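# Roll the vial in the palm until its label faces up

## Task

The vial starts loose in the upturned palm, lying in the fold at the base of the fingers. Using only this hand, turn it by rolling until the label points upward as the goal image shows. The wrist camera, its post and the arm's final link count as part of the hand. The task fails if the vial touches anything outside the hand or leaves it. At the end no finger or thumb may be in contact with it. It must rest motionless briefly on the palm, clear of the wrist, camera and post. The palm must point straight up. No hand motor may show moving or overload, or be accumulating time toward a shutdown; a motor that was dead from the first reading is ignored. Then declare the task finished.

## Robot and tools

ROBOT. One six-joint arm carrying a right robotic hand with sixteen motors: index, middle and ring fingers (four each) and a thumb (four). A wrist camera sits on a fixed mast on the palm side of the wrist. In the hand point's frame the mast spans x +0.05 to +0.10 m and z -0.16 to -0.11 m, reaching y = +0.06 m, and it can collide with things. Only the fingertip rubber caps grip well.

FRAMES. Results report the hand point in the scene frame: origin on the table under the arm base, +z up, +y to the left when facing +x. Position is in metres; orientation is a quaternion in w,x,y,z order. The hand point sits in front of the palm, where thumb tip meets index and middle tips. Its own axes: +z runs along the straightened fingers toward the tips; +x crosses the palm away from the thumb; +y points out of the palm face, which is at y = -0.062 m. Straight-finger knuckles are at z = -0.017 m and the tips reach 0.139 m beyond. For palm straight up, the hand point's +y must point along scene +z.

ROW LAYOUT. Every command row holds 24 numbers, each in [-1, 1]:
1-6: dx, dy, dz, rx, ry, rz. These are an offset, not a pose. They are measured in the hand point's own axes from the hand point's measured pose when the action began. For the first action of a call, that is the last pose any result reported. Every row counts from that starting pose, not from the previous row. Scale: 1.0 equals 0.6 m of travel or 180 degrees. rx, ry, rz form one rotation vector.
7-22: sixteen hinge goals, in this order: index_mcp, index_abd, index_pip, index_dip, middle_mcp, middle_abd, middle_pip, middle_dip, ring_mcp, ring_abd, ring_pip, ring_dip, thumb_cmc, thumb_axl, thumb_mcp, thumb_ipl. Each is an absolute goal, scaled linearly between the hinge's two stops. The brackets below give the angle in degrees at +1, then at -1, then the value that means straight. For each finger: _mcp flexes the knuckle toward the palm going to -1 (-18, +128; +0.75). _abd swings the finger sideways away from the thumb going to -1 (-60, +60; +0.00). _pip bends the middle joint (-29, +108; +0.58). _dip bends the end joint (-21, +117; +0.70). Thumb: thumb_cmc at -1 brings the thumb from alongside the palm to in front of it (-20, +120; +0.71). thumb_axl spins the thumb about its length (-27, +140; +0.68). thumb_mcp (-69, +109; +0.23) and thumb_ipl (-77, +108; +0.17) flex it. With thumb_axl straight, those two flex toward +z. At thumb_axl = -0.40 they flex in the thumb_cmc -1 direction.
23: current_limit. This caps every motor's current linearly, from 0 mA at -1 to 550 mA at +1, with a floor of 11 mA. A low cap also slows the hinges and may leave a finger unable to lift itself.
24: speed. Set-points travel at (speed+1)/2 x 5.9 rad/s, never below 0.001 of that rate. The starting values are +0.4 and -0.6. Both stay as last written.

TOOLS.
execute_actions(actions): a list of actions. Each action is a table of up to 15 rows, one row per 1/30 s step. A shorter table repeats its final row until 15 steps are done. An empty list just returns state and images.
move(target, speed, stop_force, blocking): target is one 24-number row as above. Its pose part is an offset from the pose in the latest result that showed one. The hand point follows a straight path to it. speed is the top path speed in m/s, 0.002 to 0.5 (default 0.25); turning is capped at twice that figure in rad/s. A path is 0.5 to 10 s long and is cut off at 10 s. stop_force (N, 9 to 40) halts the path once the wrist sensor senses that much extra resistance for two steps. The hand then backs up two steps and holds. It is not allowed in the first 0.2 s. Do not rely on it during rotations, and omit it when backing off a contact. blocking=false returns after 0.5 s and cannot be combined with stop_force. The result's move: line names the ending (done, off_target, moving, held, fault, contact) and any limits (paced, held).
wait(seconds): 0 to 10; the arm keeps its last command.
stop(): brakes a running move.
zoom_image(camera, region): camera is cam_high, cam_low or cam_wrist. region is [x0, y0, x1, y1] in image pixels from the top-left corner, at most 504 x 504. The full images are 672x504 (cam_high, cam_low) and 616x616 (cam_wrist, fisheye).
show_instructions(): shows the reference goal image.
finished_scene(scene): give the current scene number (1 here) to end it; this is final.

MOTION LIMITS. Each step the commanded pose is trimmed to within 100 mm and 16 degrees of the measured pose. The arm lags its commands by about 0.17 s. Position wins over orientation when both cannot be met. Hand target in a result is where the controller is heading.

RESULT LINES. hand_goal shows the written goals; hand_measured shows actual hinge positions on the same scale. hand_current_ma is positive when pushing toward -1. hand_state gives moving, goal, blocked or overload per motor. A finger presses only while its goal lies past the object's surface. A motor drawing 495 mA or more builds up a timer; at 5 s it shuts off for 10 s. Wrist force and torque come in the hand point's axes and saturate near 50 N. A pose unreachable line means the clearance check altered the command.

AVOID. The arm halts for 10 s if a joint reaches its load limit. The limits are 142 N m for the shoulder and elbow joints and 26.6 N m for the wrist joints. The same halt follows any outside force of 150 N. A MOTOR HOT warning appears at 70 C, and the brakes lock at 85 C. During a stop new hand numbers are discarded. Keep the vial from touching the table or anything else, and never let it fall or roll off the hand. Do not knock items off the table. Move gently: slams and hard presses are penalised.

Each tool is called after "Request:" by a JSON object that holds its "name" and its "arguments".

Reference images:

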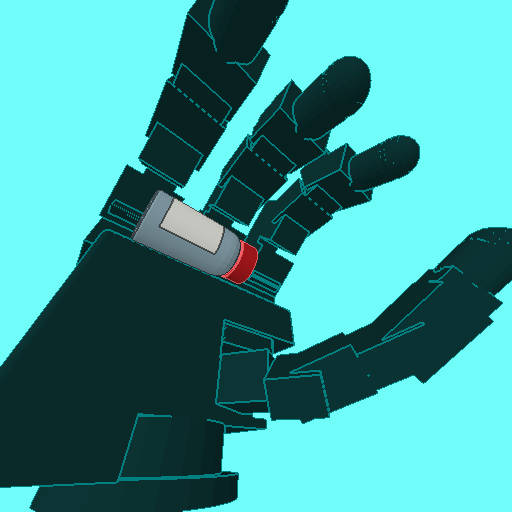

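## Session

Request:
{"name": "execute_actions", "arguments": {"actions": []}}

Scene clock: 0.00 s.
end_effector_position=(+0.6111, +0.0300, +0.4111) hand_goal=(+0.046, +0.000, -0.008, +0.280, +0.046, +0.000, -0.008, +0.280, +0.046, +0.000, -0.008, +0.280, -0.104, +0.266, +0.032, -0.018) hand_measured=(+0.060, +0.000, -0.006, +0.282, +0.060, +0.000, -0.006, +0.282, +0.062, +0.000, -0.006, +0.282, -0.092, +0.270, +0.034, -0.016) hand_current_ma=(+86, +0, +14, +12, +86, +0, +14, +12, +88, +0, +15, +12, +67, +25, +10, +11) hand_state=(goal, goal, goal, goal, goal, goal, goal, goal, goal, goal, goal, goal, goal, goal, goal, goal) hand_current_limit=0.40 hand_speed=-0.60 end_effector_quat_wxyz=(+0.510, +0.492, +0.518, +0.479) end_effector_velocity=(-0.000, -0.000, -0.000) end_effector_angular_velocity=(+0.001, +0.000, -0.001)
Joint positions: [-0.19  -1.169  2.233 -4.188 -1.348 -0.059]
Joint velocities: [-0.     0.     0.    -0.    -0.001  0.001]
Joint torques (N m, as the arm reports them, + toward a larger angle): no reading
Wrist force (N, on the end effector, along its own x y z axes, offset not removed): no reading
Wrist torque (N m, same axes, about the end effector's origin, offset not removed): no reading
Hand target: +0.611, +0.030, +0.411; +0.510, +0.492, +0.518, +0.479

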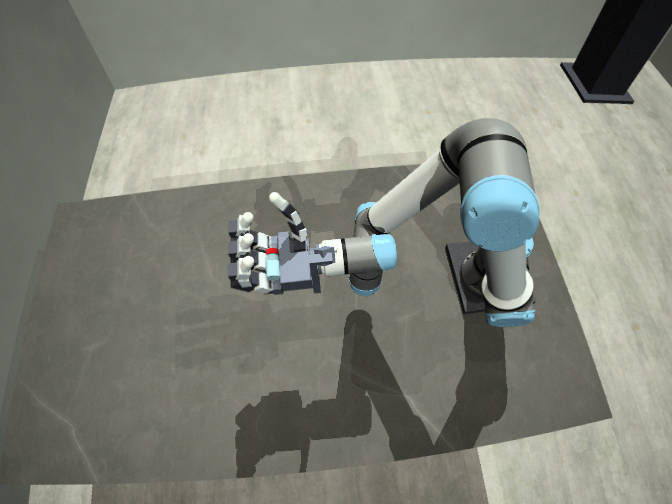

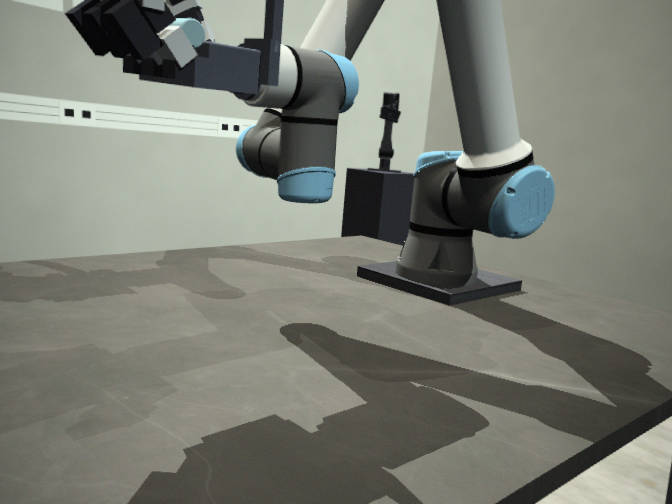

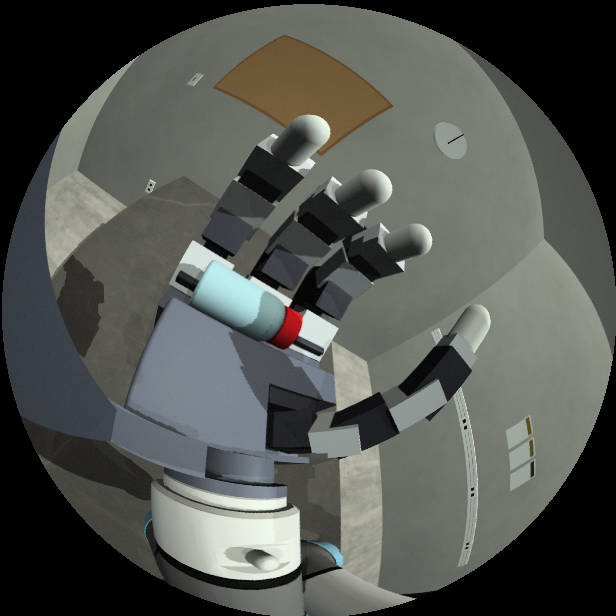

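Request:
{"name": "move", "arguments": {"target": [0,-0.15,0,0,0,0,0.046,0,0,0.28,0.046,0,-0.7,-0.4,0.046,0,0,0.28,-0.1,0.27,0.03,0,0.2,-0.6], "speed": 0.08}}

Request:
{"name": "move", "arguments": {"target": [0,0,0,0,0,0,0.046,0,0,0.28,0.046,0,-1,-0.4,0.046,0,0,0.28,-0.1,0.27,0.03,0,0.2,-0.7]}}

Request:
{"name": "zoom_image", "arguments": {"camera": "cam_low", "region": [20,0,320,200]}}

Scene clock: 1.77 s.
end_effector_position=(+0.6092, +0.0249, +0.3215) hand_goal=(+0.046, +0.000, +0.000, +0.280, +0.046, +0.000, -0.700, -0.400, +0.046, +0.000, +0.000, +0.280, -0.100, +0.270, +0.030, +0.000) hand_measured=(+0.060, +0.000, -0.002, +0.282, +0.056, +0.000, -0.698, -0.394, +0.062, +0.000, -0.002, +0.282, -0.092, +0.270, +0.032, -0.002) hand_current_ma=(+83, +0, -12, +12, +62, +0, +7, +30, +86, +0, -13, +12, +46, +1, +11, -19) hand_state=(goal, goal, goal, goal, goal, goal, goal, goal, goal, goal, goal, goal, goal, goal, goal, goal) hand_current_limit=0.20 hand_speed=-0.60 end_effector_quat_wxyz=(+0.510, +0.492, +0.518, +0.479) end_effector_velocity=(-0.000, +0.000, -0.001) end_effector_angular_velocity=(-0.001, -0.001, -0.000)
Joint positions: [-0.204 -0.921  2.242 -4.444 -1.333 -0.06 ]
Joint velocities: [ 0.     0.004 -0.001 -0.005 -0.    -0.001]
Joint torques (N m, as the arm reports them, + toward a larger angle): [-10.26 -26.3  -16.92  -4.69   1.66   0.34]
Wrist force (N, on the end effector, along its own x y z axes, offset not removed): [-1.0 -1.7 0.0]
Wrist torque (N m, same axes, about the end effector's origin, offset not removed): [-0.34 0.16 -0.13]
Hand target: +0.609, +0.025, +0.321; +0.510, +0.492, +0.518, +0.479
Off the commanded pose: 0.000 m, 0 deg.
move: done

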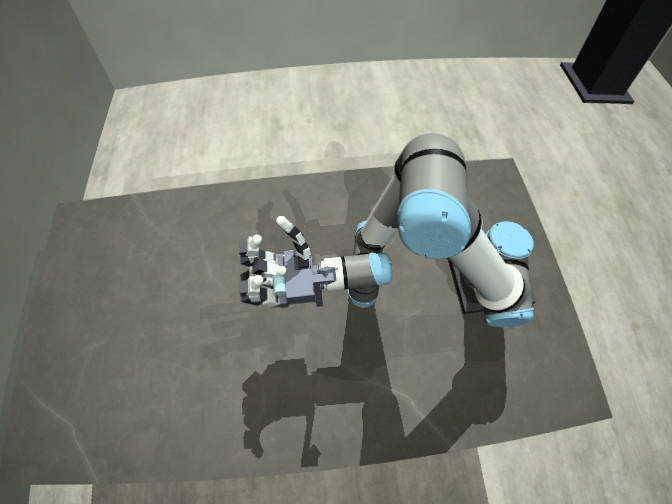

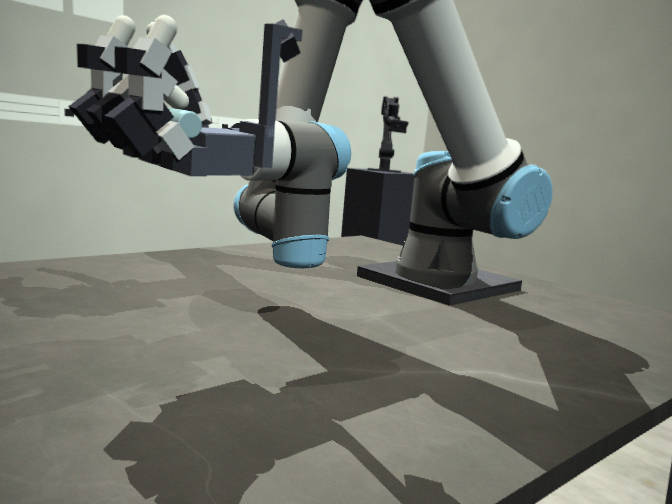

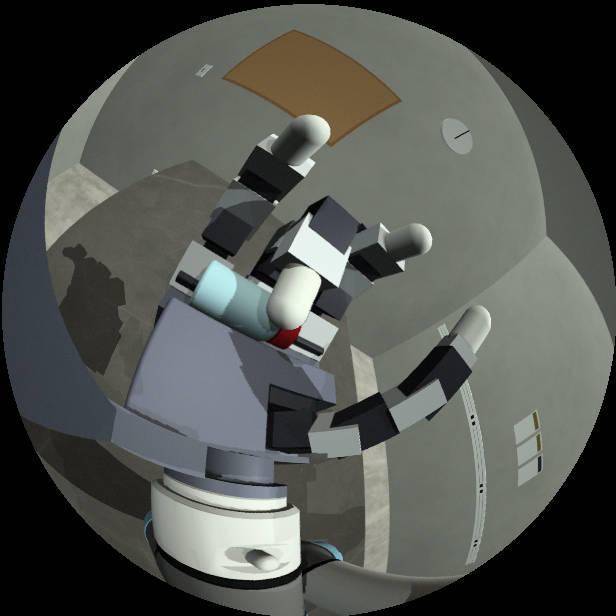

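Scene clock: 2.27 s.
end_effector_position=(+0.6093, +0.0249, +0.3214) hand_goal=(+0.046, +0.000, +0.000, +0.280, +0.046, +0.000, -1.000, -0.400, +0.046, +0.000, +0.000, +0.280, -0.100, +0.270, +0.030, +0.000) hand_measured=(+0.060, +0.000, -0.002, +0.282, +0.058, -0.002, -0.714, -0.388, +0.062, +0.000, -0.002, +0.282, -0.092, +0.270, +0.032, -0.002) hand_current_ma=(+83, +0, -12, +12, +69, -5, +330, +75, +86, +0, -13, +12, +46, +1, +11, -19) hand_state=(goal, goal, goal, goal, goal, goal, blocked, goal, goal, goal, goal, goal, goal, goal, goal, goal) hand_current_limit=0.20 hand_speed=-0.70 end_effector_quat_wxyz=(+0.510, +0.492, +0.518, +0.479) end_effector_velocity=(+0.000, -0.000, -0.000) end_effector_angular_velocity=(+0.001, +0.000, +0.001)
Joint positions: [-0.204 -0.921  2.242 -4.444 -1.333 -0.06 ]
Joint velocities: [-0.    -0.    -0.     0.     0.001  0.001]
Joint torques (N m, as the arm reports them, + toward a larger angle): [ -8.46 -42.92 -13.84  -0.08   1.33   0.97]
Wrist force (N, on the end effector, along its own x y z axes, offset not removed): [-0.3 -0.7 -0.4]
Wrist torque (N m, same axes, about the end effector's origin, offset not removed): [-0.22 -0.01 -0.12]
Hand target: +0.609, +0.025, +0.321; +0.510, +0.492, +0.518, +0.479
Off the commanded pose: 0.000 m, 0 deg.
move: done

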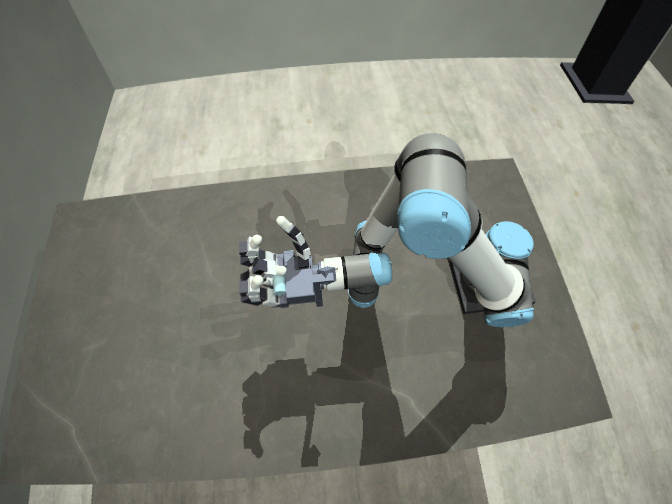

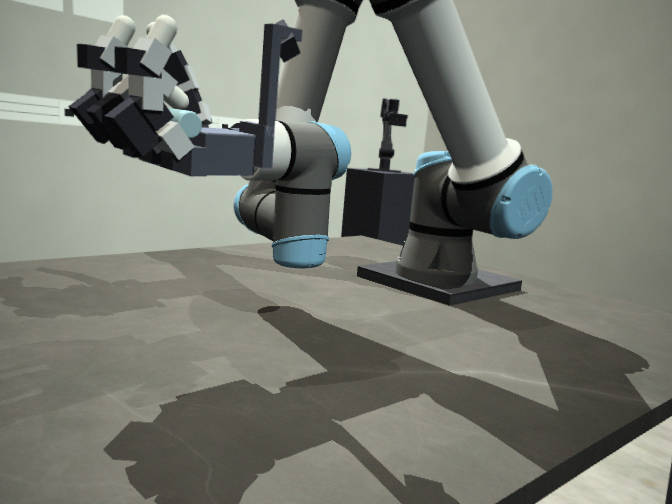

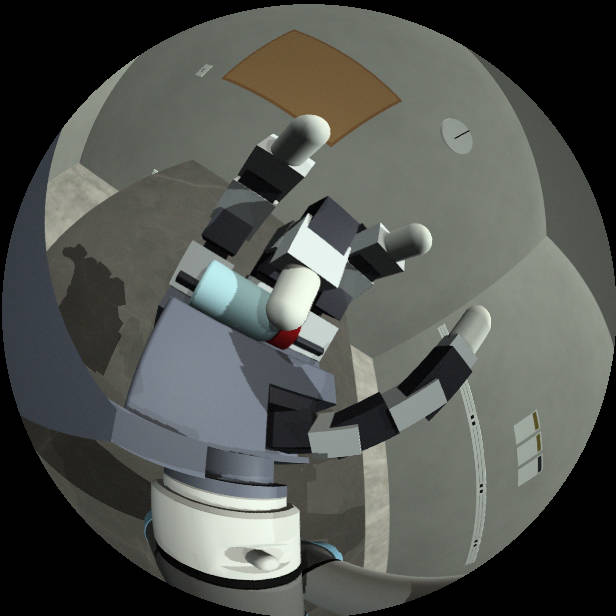

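Region (20, 0, 320, 200) of cam_low's 672x504 image, scaled by 1.680, with more detail than that image has.

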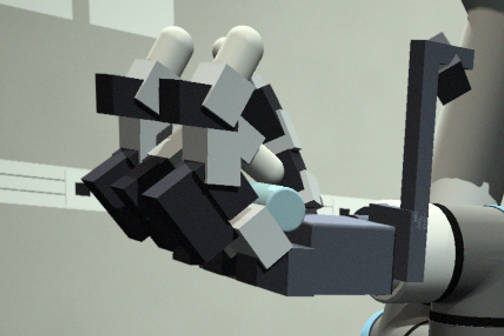

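Request:
{"name": "execute_actions", "arguments": {"actions": [[[0,0,0,0,0,0,0.046,0,0,0.28,0.046,0,-0.72,-0.9,0.046,0,0,0.28,-0.1,0.27,0.03,0,0.2,-0.7]],[[0,0,0,0,0,0,0.046,0,0,0.28,0.046,0,-0.72,-0.9,0.046,0,0,0.28,-0.1,0.27,0.03,0,0.2,-0.7]]]}}

Request:
{"name": "execute_actions", "arguments": {"actions": [[[0,0,0,0,0,0,0.046,0,0,0.28,0.35,0,-0.72,-0.9,0.046,0,0,0.28,-0.1,0.27,0.03,0,0.2,-0.7]],[[0,0,0,0,0,0,0.046,0,0,0.28,0.35,0,-0.72,-0.9,0.046,0,0,0.28,-0.1,0.27,0.03,0,0.2,-0.7]]]}}

Scene clock: 3.50 s.
end_effector_position=(+0.6093, +0.0249, +0.3215) hand_goal=(+0.046, +0.000, +0.000, +0.280, +0.046, +0.000, -0.720, -0.900, +0.046, +0.000, +0.000, +0.280, -0.100, +0.270, +0.030, +0.000) hand_measured=(+0.060, +0.000, -0.002, +0.282, +0.058, -0.002, -0.686, -0.428, +0.062, +0.000, -0.002, +0.282, -0.092, +0.270, +0.032, -0.002) hand_current_ma=(+83, +0, -12, +12, +69, -9, +180, +330, +86, +0, -13, +12, +46, +1, +11, -19) hand_state=(goal, goal, goal, goal, goal, goal, blocked, blocked, goal, goal, goal, goal, goal, goal, goal, goal) hand_current_limit=0.20 hand_speed=-0.70 end_effector_quat_wxyz=(+0.510, +0.492, +0.518, +0.479) end_effector_velocity=(-0.000, +0.000, +0.000) end_effector_angular_velocity=(+0.001, -0.000, +0.001)
Joint positions: [-0.204 -0.921  2.242 -4.444 -1.333 -0.06 ]
Joint velocities: [ 0.    -0.     0.    -0.     0.     0.001]
Joint torques (N m, as the arm reports them, + toward a larger angle): [ -7.46 -33.44 -13.19  -1.76   0.98   0.78]
Wrist force (N, on the end effector, along its own x y z axes, offset not removed): [-1.4 -0.6 -1.3]
Wrist torque (N m, same axes, about the end effector's origin, offset not removed): [-0.13 0.24 -0.28]
Hand target: +0.609, +0.025, +0.321; +0.510, +0.492, +0.518, +0.479
Off the commanded pose: 0.000 m, 0 deg.

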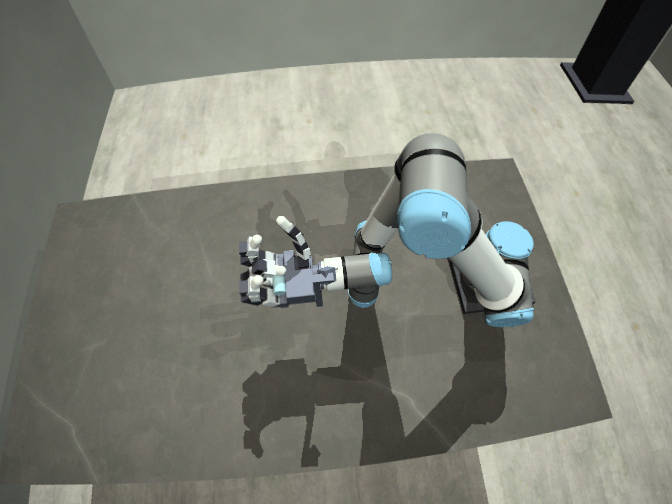

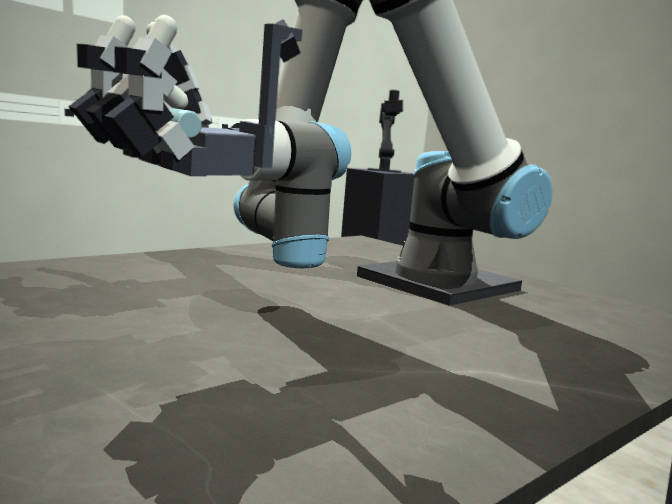

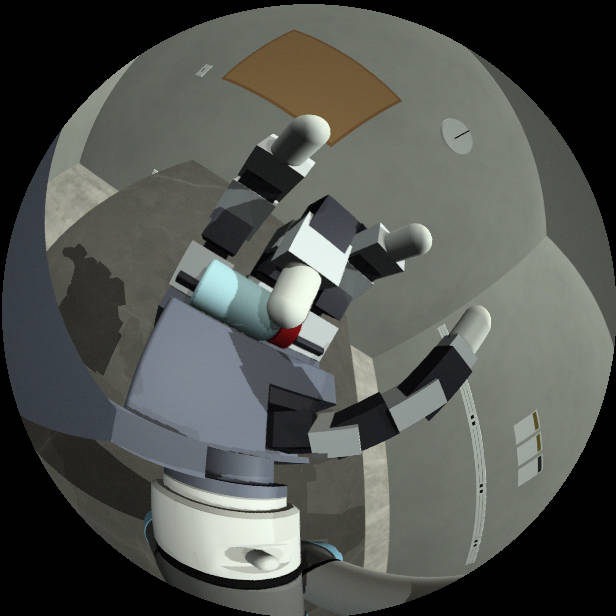

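Scene clock: 4.50 s.
end_effector_position=(+0.6093, +0.0249, +0.3215) hand_goal=(+0.046, +0.000, +0.000, +0.280, +0.350, +0.000, -0.720, -0.900, +0.046, +0.000, +0.000, +0.280, -0.100, +0.270, +0.030, +0.000) hand_measured=(+0.060, +0.000, -0.002, +0.282, +0.358, -0.002, -0.682, -0.486, +0.062, +0.000, -0.002, +0.282, -0.092, +0.270, +0.032, -0.002) hand_current_ma=(+83, +0, -12, +12, +54, -9, +199, +330, +86, +0, -13, +12, +46, +1, +11, -19) hand_state=(goal, goal, goal, goal, goal, goal, blocked, blocked, goal, goal, goal, goal, goal, goal, goal, goal) hand_current_limit=0.20 hand_speed=-0.70 end_effector_quat_wxyz=(+0.510, +0.492, +0.518, +0.479) end_effector_velocity=(-0.000, -0.000, +0.000) end_effector_angular_velocity=(-0.001, -0.000, -0.001)
Joint positions: [-0.204 -0.921  2.242 -4.444 -1.333 -0.06 ]
Joint velocities: [-0.001  0.     0.    -0.     0.    -0.001]
Joint torques (N m, as the arm reports them, + toward a larger angle): [ -7.87 -34.25 -12.88  -1.8    1.02   0.77]
Wrist force (N, on the end effector, along its own x y z axes, offset not removed): [-0.4 -2.1 -1.9]
Wrist torque (N m, same axes, about the end effector's origin, offset not removed): [-0.15 0.06 -0.15]
Hand target: +0.609, +0.025, +0.321; +0.510, +0.492, +0.518, +0.479
Off the commanded pose: 0.000 m, 0 deg.

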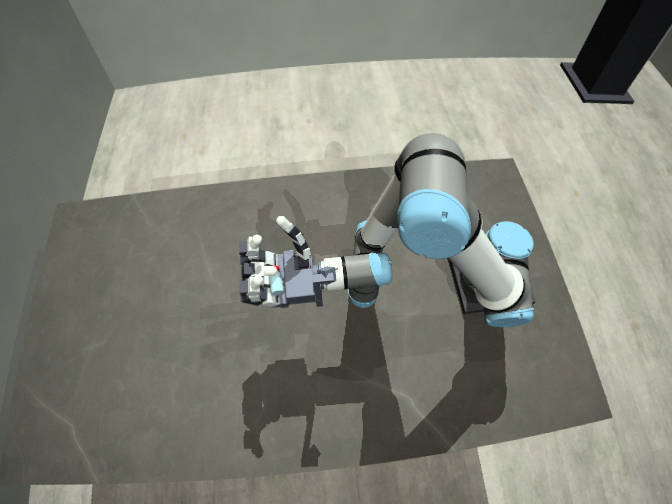

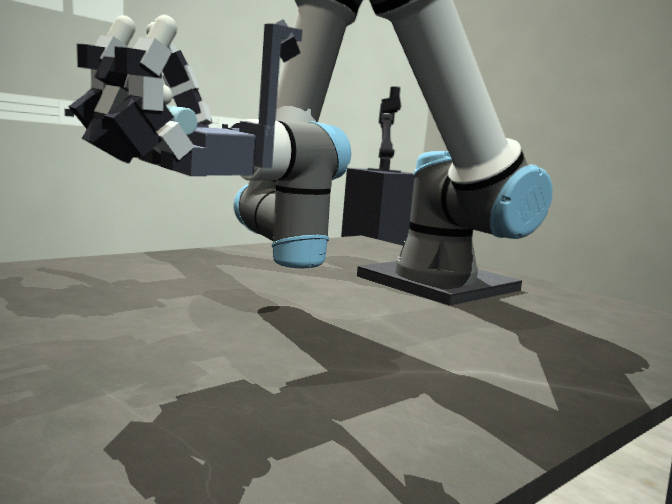

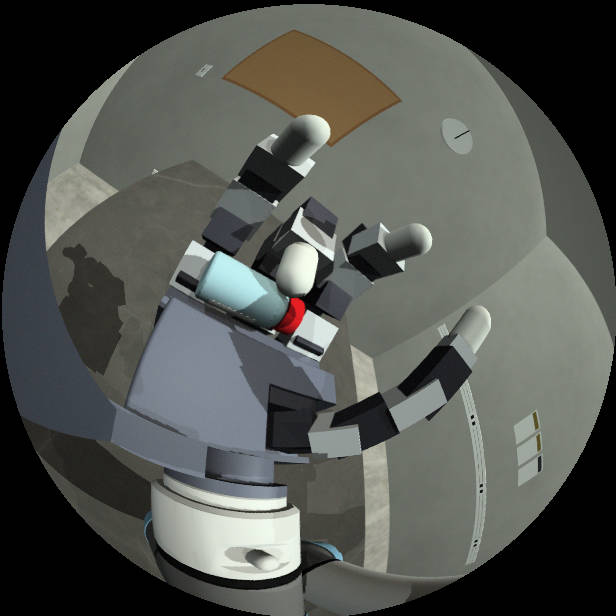

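Request:
{"name": "execute_actions", "arguments": {"actions": [[[0,0,0,0,0,0,0.046,0,0,0.28,0.35,0,-0.65,-0.1,0.046,0,0,0.28,-0.1,0.27,0.03,0,0.2,-0.3]],[[0,0,0,0,0,0,0.046,0,0,0.28,0.046,0,-0.65,-0.1,0.046,0,0,0.28,-0.1,0.27,0.03,0,0.2,-0.7]],[[0,0,0,0,0,0,0.046,0,0,0.28,0.046,0,-1,-0.1,0.046,0,0,0.28,-0.1,0.27,0.03,0,0.2,-0.7]]]}}

Request:
{"name": "execute_actions", "arguments": {"actions": [[[0,0,0,0,0,0,0.046,0,0,0.28,0.046,0,-0.8,-0.5,0.046,0,0,0.28,-0.1,0.27,0.03,0,0.2,-0.7]],[[0,0,0,0,0,0,0.046,0,0,0.28,0.046,0,-0.6,-0.8,0.046,0,0,0.28,-0.1,0.27,0.03,0,0.2,-0.7]],[[0,0,0,0,0,0,0.046,0,0,0.28,0.046,0,-0.45,-0.9,0.046,0,0,0.28,-0.1,0.27,0.03,0,0.2,-0.7]]]}}

Scene clock: 6.47 s.
end_effector_position=(+0.6093, +0.0249, +0.3215) hand_goal=(+0.046, +0.000, +0.000, +0.280, +0.046, +0.000, -1.000, -0.100, +0.046, +0.000, +0.000, +0.280, -0.100, +0.270, +0.030, +0.000) hand_measured=(+0.060, +0.000, -0.002, +0.282, +0.056, -0.002, -0.918, -0.094, +0.062, +0.000, -0.002, +0.282, -0.092, +0.270, +0.032, -0.002) hand_current_ma=(+83, +0, -12, +12, +77, -9, +330, +56, +86, +0, -13, +12, +46, +1, +11, -19) hand_state=(goal, goal, goal, goal, moving, goal, moving, moving, goal, goal, goal, goal, goal, goal, goal, goal) hand_current_limit=0.20 hand_speed=-0.70 end_effector_quat_wxyz=(+0.510, +0.492, +0.518, +0.479) end_effector_velocity=(+0.000, +0.001, -0.000) end_effector_angular_velocity=(+0.003, +0.001, +0.001)
Joint positions: [-0.204 -0.921  2.242 -4.444 -1.333 -0.06 ]
Joint velocities: [ 0.001  0.    -0.     0.    -0.     0.003]
Joint torques (N m, as the arm reports them, + toward a larger angle): [ -8.04 -33.12 -12.89  -1.69   1.02   0.84]
Wrist force (N, on the end effector, along its own x y z axes, offset not removed): [-2.2 -1.9 -0.3]
Wrist torque (N m, same axes, about the end effector's origin, offset not removed): [-0.31 0.29 -0.21]
Hand target: +0.609, +0.025, +0.321; +0.510, +0.492, +0.518, +0.479
Off the commanded pose: 0.000 m, 0 deg.

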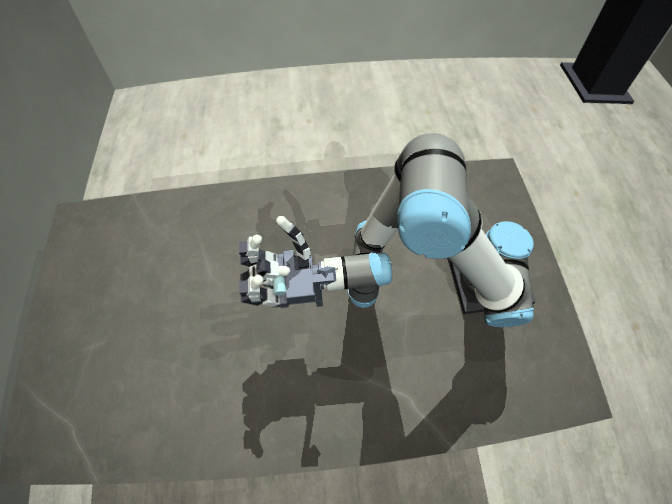

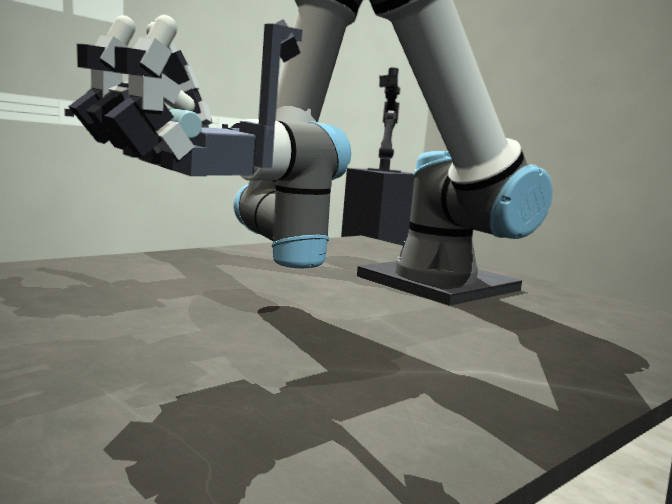

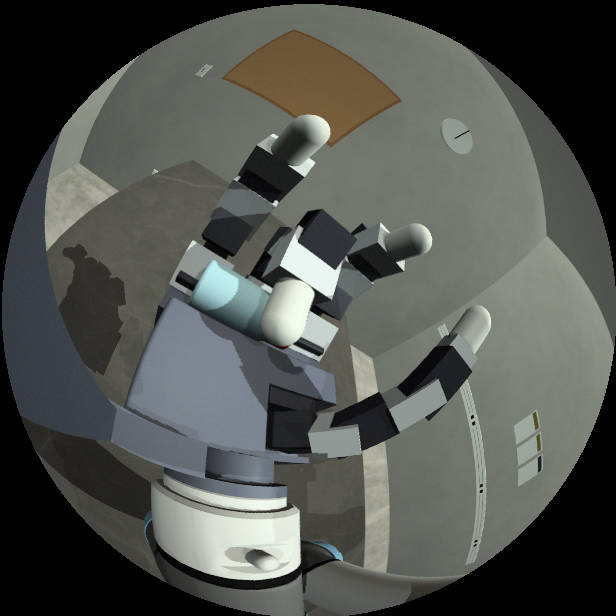

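Scene clock: 7.97 s.
end_effector_position=(+0.6093, +0.0249, +0.3215) hand_goal=(+0.046, +0.000, +0.000, +0.280, +0.046, +0.000, -0.450, -0.900, +0.046, +0.000, +0.000, +0.280, -0.100, +0.270, +0.030, +0.000) hand_measured=(+0.060, +0.000, -0.002, +0.282, +0.056, +0.000, -0.430, -0.700, +0.062, +0.000, -0.002, +0.282, -0.092, +0.270, +0.032, -0.002) hand_current_ma=(+83, +0, -12, +12, +59, +1, +115, +324, +86, +0, -13, +12, +46, +1, +11, -19) hand_state=(goal, goal, goal, goal, goal, goal, moving, moving, goal, goal, goal, goal, goal, goal, goal, goal) hand_current_limit=0.20 hand_speed=-0.70 end_effector_quat_wxyz=(+0.510, +0.492, +0.518, +0.479) end_effector_velocity=(+0.000, -0.001, -0.000) end_effector_angular_velocity=(+0.001, +0.000, -0.000)
Joint positions: [-0.204 -0.921  2.242 -4.444 -1.333 -0.06 ]
Joint velocities: [-0.001  0.    -0.     0.     0.001  0.001]
Joint torques (N m, as the arm reports them, + toward a larger angle): [ -7.93 -34.15 -12.83  -1.75   1.14   0.79]
Wrist force (N, on the end effector, along its own x y z axes, offset not removed): [-0.2 -1.2 -0.1]
Wrist torque (N m, same axes, about the end effector's origin, offset not removed): [-0.24 0.10 -0.16]
Hand target: +0.609, +0.025, +0.321; +0.510, +0.492, +0.518, +0.479
Off the commanded pose: 0.000 m, 0 deg.

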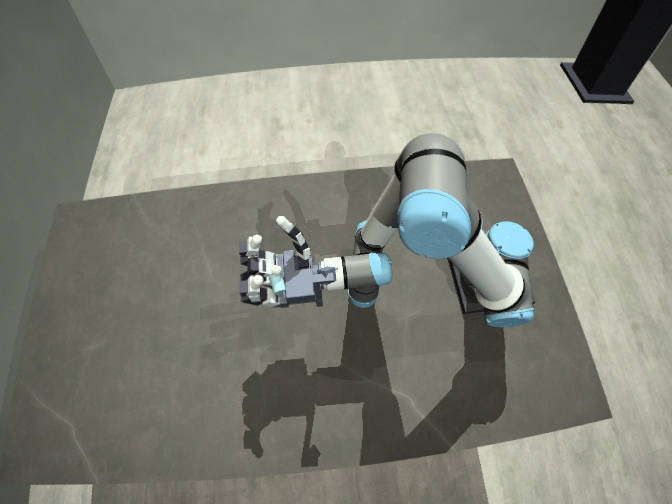

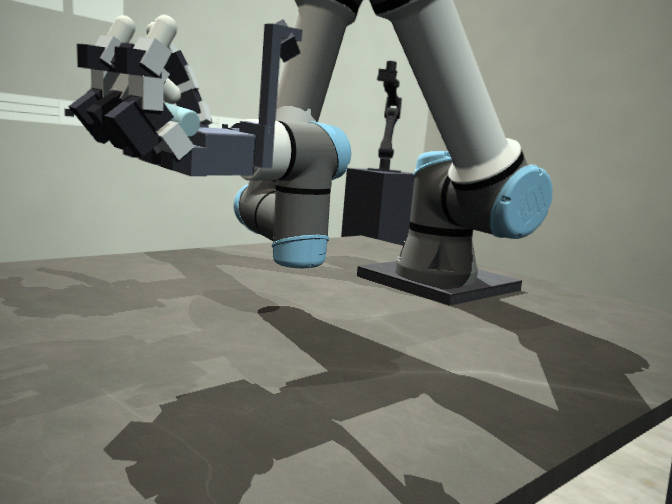

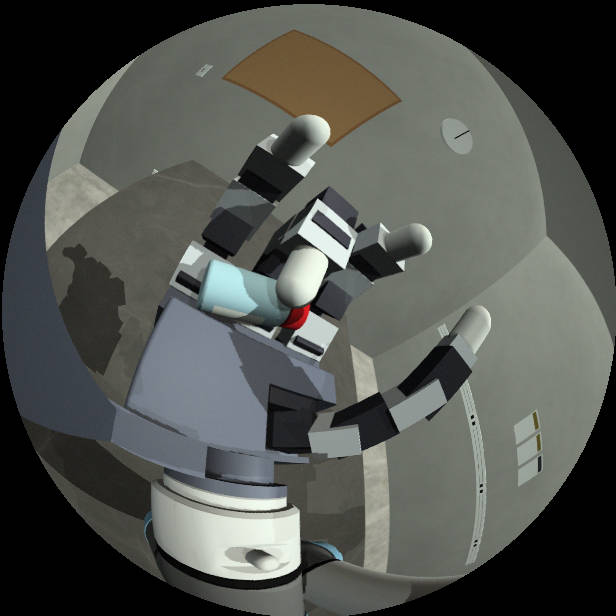

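Request:
{"name": "execute_actions", "arguments": {"actions": [[[0,0,0,0,0,0,0.046,0,0,0.28,0.3,0,-0.45,-0.9,0.046,0,0,0.28,-0.1,0.27,0.03,0,0.2,-0.7]],[[0,0,0,0,0,0,0.046,0,0,0.28,0.45,0,-0.45,-0.9,0.046,0,0,0.28,-0.1,0.27,0.03,0,0.2,-0.7]]]}}

Request:
{"name": "execute_actions", "arguments": {"actions": [[[0,0,0,0,0,0,0.046,0,0,0.28,0.45,0,-0.1,-0.8,0.046,0,0,0.28,-0.1,0.27,0.03,0,0.2,-0.5]],[[0,0,0,0,0,0,0.046,0,0,0.28,0.046,0,-0.1,-0.1,0.046,0,0,0.28,-0.1,0.27,0.03,0,0.2,-0.5]]]}}

Scene clock: 9.37 s.
end_effector_position=(+0.6093, +0.0249, +0.3215) hand_goal=(+0.046, +0.000, +0.000, +0.280, +0.450, +0.000, -0.450, -0.900, +0.046, +0.000, +0.000, +0.280, -0.100, +0.270, +0.030, +0.000) hand_measured=(+0.060, +0.000, -0.002, +0.282, +0.456, +0.000, -0.448, -0.898, +0.062, +0.000, -0.002, +0.282, -0.092, +0.270, +0.032, -0.002) hand_current_ma=(+83, +0, -12, +12, +32, +1, +12, +10, +86, +0, -13, +12, +46, +1, +11, -19) hand_state=(goal, goal, goal, goal, goal, goal, goal, moving, goal, goal, goal, goal, goal, goal, goal, goal) hand_current_limit=0.20 hand_speed=-0.70 end_effector_quat_wxyz=(+0.510, +0.492, +0.518, +0.479) end_effector_velocity=(+0.000, -0.000, -0.000) end_effector_angular_velocity=(-0.002, +0.001, -0.001)
Joint positions: [-0.204 -0.921  2.242 -4.444 -1.333 -0.06 ]
Joint velocities: [-0.     0.    -0.     0.001 -0.001 -0.002]
Joint torques (N m, as the arm reports them, + toward a larger angle): [ -8.36 -33.42 -12.39  -1.68   0.92   0.79]
Wrist force (N, on the end effector, along its own x y z axes, offset not removed): [-1.0 -0.5 -0.7]
Wrist torque (N m, same axes, about the end effector's origin, offset not removed): [-0.08 0.14 -0.14]
Hand target: +0.609, +0.025, +0.321; +0.510, +0.492, +0.518, +0.479
Off the commanded pose: 0.000 m, 0 deg.

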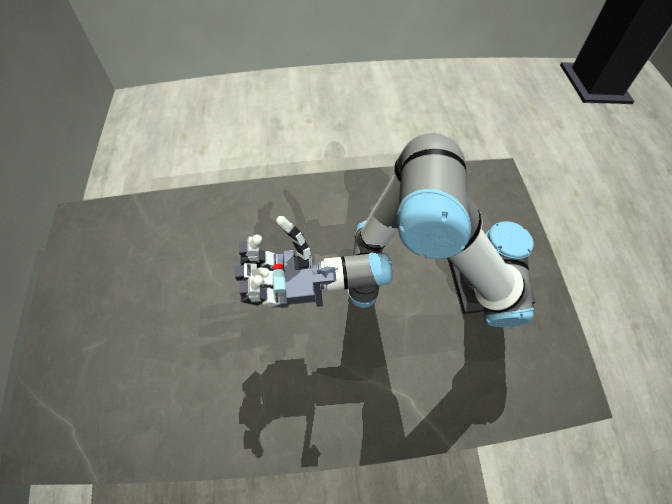

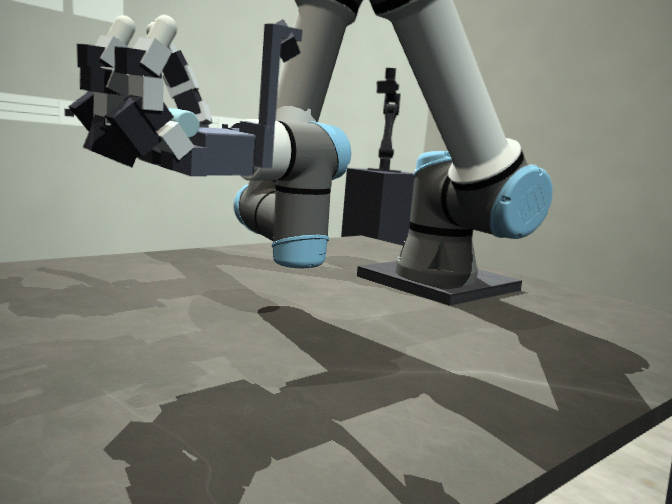

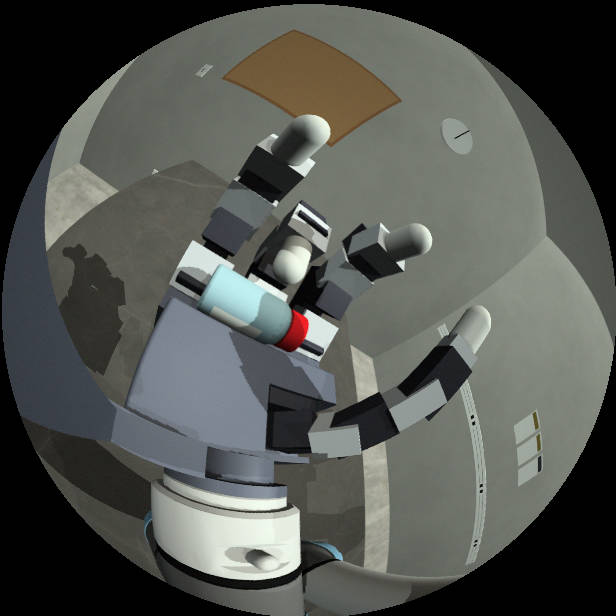

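Scene clock: 10.37 s.
end_effector_position=(+0.6093, +0.0249, +0.3215) hand_goal=(+0.046, +0.000, +0.000, +0.280, +0.046, +0.000, -0.100, -0.100, +0.046, +0.000, +0.000, +0.280, -0.100, +0.270, +0.030, +0.000) hand_measured=(+0.060, +0.000, -0.002, +0.282, +0.206, +0.000, -0.102, -0.430, +0.062, +0.000, -0.002, +0.282, -0.092, +0.270, +0.032, -0.002) hand_current_ma=(+83, +0, -12, +12, +123, +1, -10, -54, +86, +0, -13, +12, +46, +1, +11, -19) hand_state=(goal, goal, goal, goal, moving, goal, goal, moving, goal, goal, goal, goal, goal, goal, goal, goal) hand_current_limit=0.20 hand_speed=-0.50 end_effector_quat_wxyz=(+0.510, +0.492, +0.518, +0.479) end_effector_velocity=(+0.000, -0.000, -0.000) end_effector_angular_velocity=(+0.001, +0.000, -0.000)
Joint positions: [-0.204 -0.921  2.242 -4.444 -1.333 -0.06 ]
Joint velocities: [-0.    -0.    -0.     0.001  0.     0.001]
Joint torques (N m, as the arm reports them, + toward a larger angle): [ -7.77 -33.86 -12.78  -1.62   0.95   0.74]
Wrist force (N, on the end effector, along its own x y z axes, offset not removed): [-1.6 0.2 -0.5]
Wrist torque (N m, same axes, about the end effector's origin, offset not removed): [-0.05 0.22 -0.22]
Hand target: +0.609, +0.025, +0.321; +0.510, +0.492, +0.518, +0.479
Off the commanded pose: 0.000 m, 0 deg.

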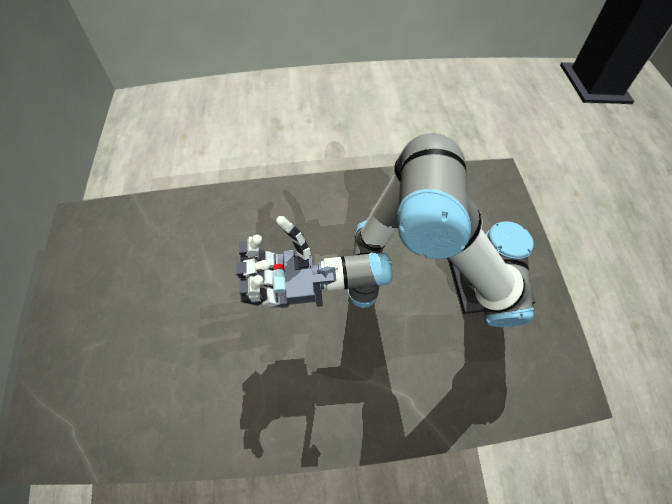

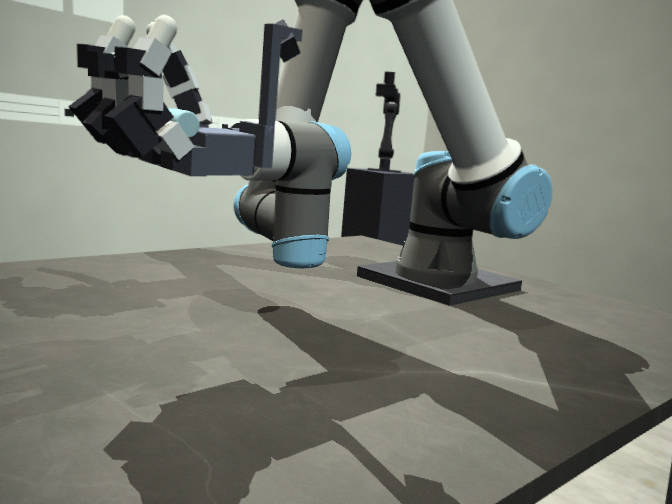

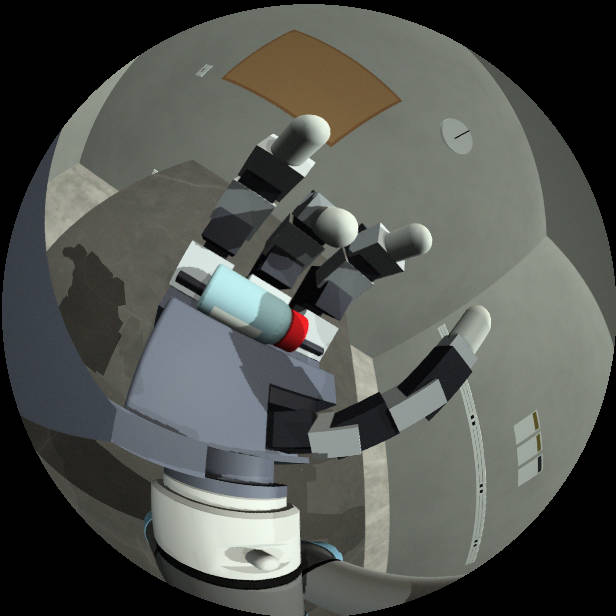

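Net gain. Repeat.

Request:
{"name": "execute_actions", "arguments": {"actions": [[[0,0,0,0,0,0,0.046,0,0,0.28,0.046,0,-1,-0.1,0.046,0,0,0.28,-0.1,0.27,0.03,0,0.2,-0.3]],[[0,0,0,0,0,0,0.046,0,0,0.28,0.046,0,-1,-0.1,0.046,0,0,0.28,-0.1,0.27,0.03,0,0.2,-0.3]],[[0,0,0,0,0,0,0.046,0,0,0.28,0.046,0,-0.8,-0.5,0.046,0,0,0.28,-0.1,0.27,0.03,0,0.2,-0.7]],[[0,0,0,0,0,0,0.046,0,0,0.28,0.046,0,-0.6,-0.8,0.046,0,0,0.28,-0.1,0.27,0.03,0,0.2,-0.7]],[[0,0,0,0,0,0,0.046,0,0,0.28,0.046,0,-0.45,-0.9,0.046,0,0,0.28,-0.1,0.27,0.03,0,0.2,-0.7]],[[0,0,0,0,0,0,0.046,0,0,0.28,0.3,0,-0.45,-0.9,0.046,0,0,0.28,-0.1,0.27,0.03,0,0.2,-0.7]],[[0,0,0,0,0,0,0.046,0,0,0.28,0.45,0,-0.45,-0.9,0.046,0,0,0.28,-0.1,0.27,0.03,0,0.2,-0.7]],[[0,0,0,0,0,0,0.046,0,0,0.28,0.45,0,-0.1,-0.8,0.046,0,0,0.28,-0.1,0.27,0.03,0,0.2,-0.5]],[[0,0,0,0,0,0,0.046,0,0,0.28,0.046,0,-0.1,-0.1,0.046,0,0,0.28,-0.1,0.27,0.03,0,0.2,-0.3]]]}}

Request:
{"name": "execute_actions", "arguments": {"actions": [[[0,0,0,0,0,0,0.046,0,0,0.28,0.046,0,-1,-0.1,0.046,0,0,0.28,-0.1,0.27,0.03,0,0.2,-0.3]],[[0,0,0,0,0,0,0.046,0,0,0.28,0.046,0,-1,-0.1,0.046,0,0,0.28,-0.1,0.27,0.03,0,0.2,-0.3]],[[0,0,0,0,0,0,0.046,0,0,0.28,0.046,0,-0.8,-0.5,0.046,0,0,0.28,-0.1,0.27,0.03,0,0.2,-0.7]],[[0,0,0,0,0,0,0.046,0,0,0.28,0.046,0,-0.6,-0.8,0.046,0,0,0.28,-0.1,0.27,0.03,0,0.2,-0.7]],[[0,0,0,0,0,0,0.046,0,0,0.28,0.046,0,-0.45,-0.9,0.046,0,0,0.28,-0.1,0.27,0.03,0,0.2,-0.7]],[[0,0,0,0,0,0,0.046,0,0,0.28,0.3,0,-0.45,-0.9,0.046,0,0,0.28,-0.1,0.27,0.03,0,0.2,-0.7]],[[0,0,0,0,0,0,0.046,0,0,0.28,0.45,0,-0.45,-0.9,0.046,0,0,0.28,-0.1,0.27,0.03,0,0.2,-0.7]],[[0,0,0,0,0,0,0.046,0,0,0.28,0.45,0,-0.1,-0.8,0.046,0,0,0.28,-0.1,0.27,0.03,0,0.2,-0.5]],[[0,0,0,0,0,0,0.046,0,0,0.28,0.046,0,-0.1,-0.1,0.046,0,0,0.28,-0.1,0.27,0.03,0,0.2,-0.3]]]}}

Scene clock: 15.47 s.
end_effector_position=(+0.6093, +0.0249, +0.3215) hand_goal=(+0.046, +0.000, +0.000, +0.280, +0.046, +0.000, -0.100, -0.100, +0.046, +0.000, +0.000, +0.280, -0.100, +0.270, +0.030, +0.000) hand_measured=(+0.060, +0.000, -0.002, +0.282, +0.200, +0.000, -0.102, -0.424, +0.062, +0.000, -0.002, +0.282, -0.092, +0.270, +0.032, -0.002) hand_current_ma=(+83, +0, -12, +12, +122, -1, -9, -53, +86, +0, -13, +12, +46, +1, +11, -19) hand_state=(goal, goal, goal, goal, moving, goal, goal, moving, goal, goal, goal, goal, goal, goal, goal, goal) hand_current_limit=0.20 hand_speed=-0.30 end_effector_quat_wxyz=(+0.510, +0.492, +0.518, +0.479) end_effector_velocity=(-0.000, -0.001, +0.000) end_effector_angular_velocity=(-0.000, -0.001, -0.002)
Joint positions: [-0.204 -0.921  2.242 -4.444 -1.333 -0.06 ]
Joint velocities: [-0.001  0.    -0.    -0.001 -0.    -0.   ]
Joint torques (N m, as the arm reports them, + toward a larger angle): [ -7.85 -34.23 -13.02  -1.75   0.92   0.85]
Wrist force (N, on the end effector, along its own x y z axes, offset not removed): [-0.3 -1.5 0.7]
Wrist torque (N m, same axes, about the end effector's origin, offset not removed): [-0.33 0.01 -0.14]
Hand target: +0.609, +0.025, +0.321; +0.510, +0.492, +0.518, +0.479
Off the commanded pose: 0.000 m, 0 deg.

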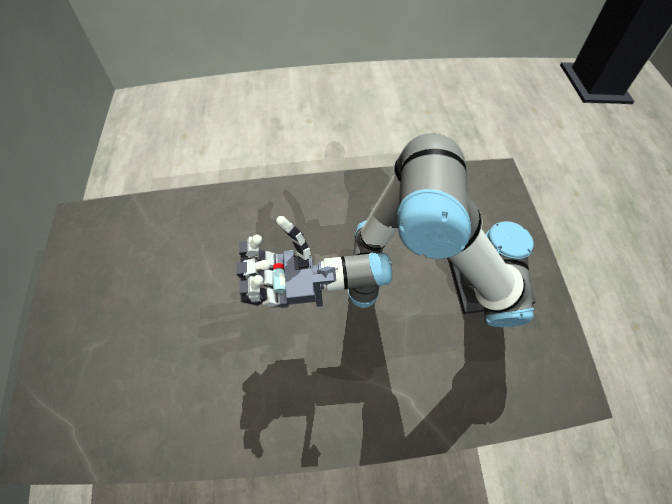

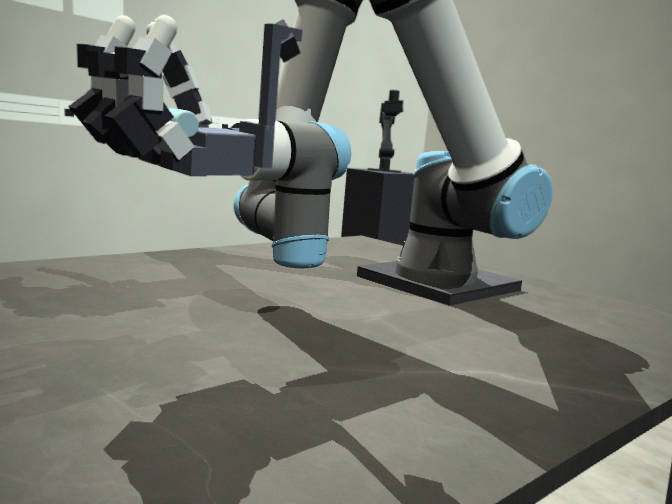

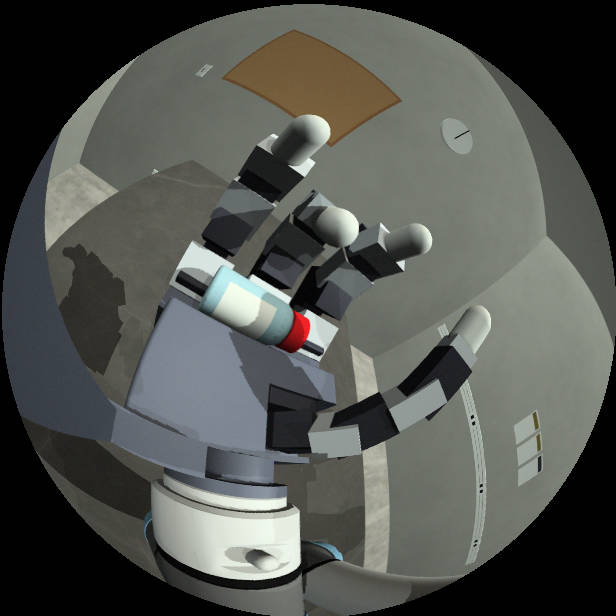

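Scene clock: 19.97 s.
end_effector_position=(+0.6093, +0.0249, +0.3215) hand_goal=(+0.046, +0.000, +0.000, +0.280, +0.046, +0.000, -0.100, -0.100, +0.046, +0.000, +0.000, +0.280, -0.100, +0.270, +0.030, +0.000) hand_measured=(+0.060, +0.000, -0.002, +0.282, +0.200, +0.000, -0.102, -0.424, +0.062, +0.000, -0.002, +0.282, -0.092, +0.270, +0.032, -0.002) hand_current_ma=(+83, +0, -12, +12, +122, -1, -9, -53, +86, +0, -13, +12, +46, +1, +11, -19) hand_state=(goal, goal, goal, goal, moving, goal, goal, moving, goal, goal, goal, goal, goal, goal, goal, goal) hand_current_limit=0.20 hand_speed=-0.30 end_effector_quat_wxyz=(+0.510, +0.492, +0.518, +0.479) end_effector_velocity=(+0.000, +0.000, -0.000) end_effector_angular_velocity=(-0.000, +0.000, +0.000)
Joint positions: [-0.204 -0.921  2.242 -4.444 -1.333 -0.06 ]
Joint velocities: [ 0. -0.  0.  0. -0. -0.]
Joint torques (N m, as the arm reports them, + toward a larger angle): [ -8.92 -33.34 -12.78  -1.72   0.84   0.79]
Wrist force (N, on the end effector, along its own x y z axes, offset not removed): [-1.1 -1.6 0.4]
Wrist torque (N m, same axes, about the end effector's origin, offset not removed): [-0.35 0.16 -0.22]
Hand target: +0.609, +0.025, +0.321; +0.510, +0.492, +0.518, +0.479
Off the commanded pose: 0.000 m, 0 deg.

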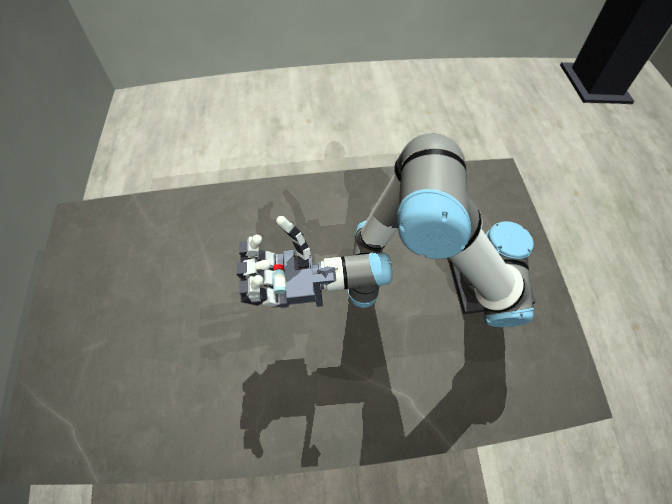

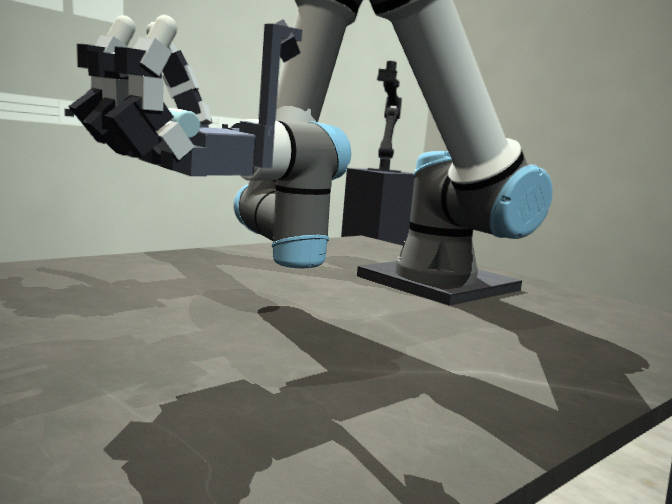

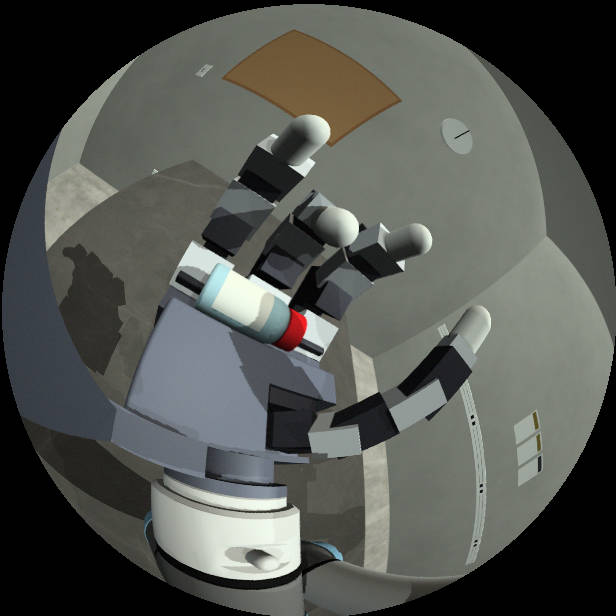

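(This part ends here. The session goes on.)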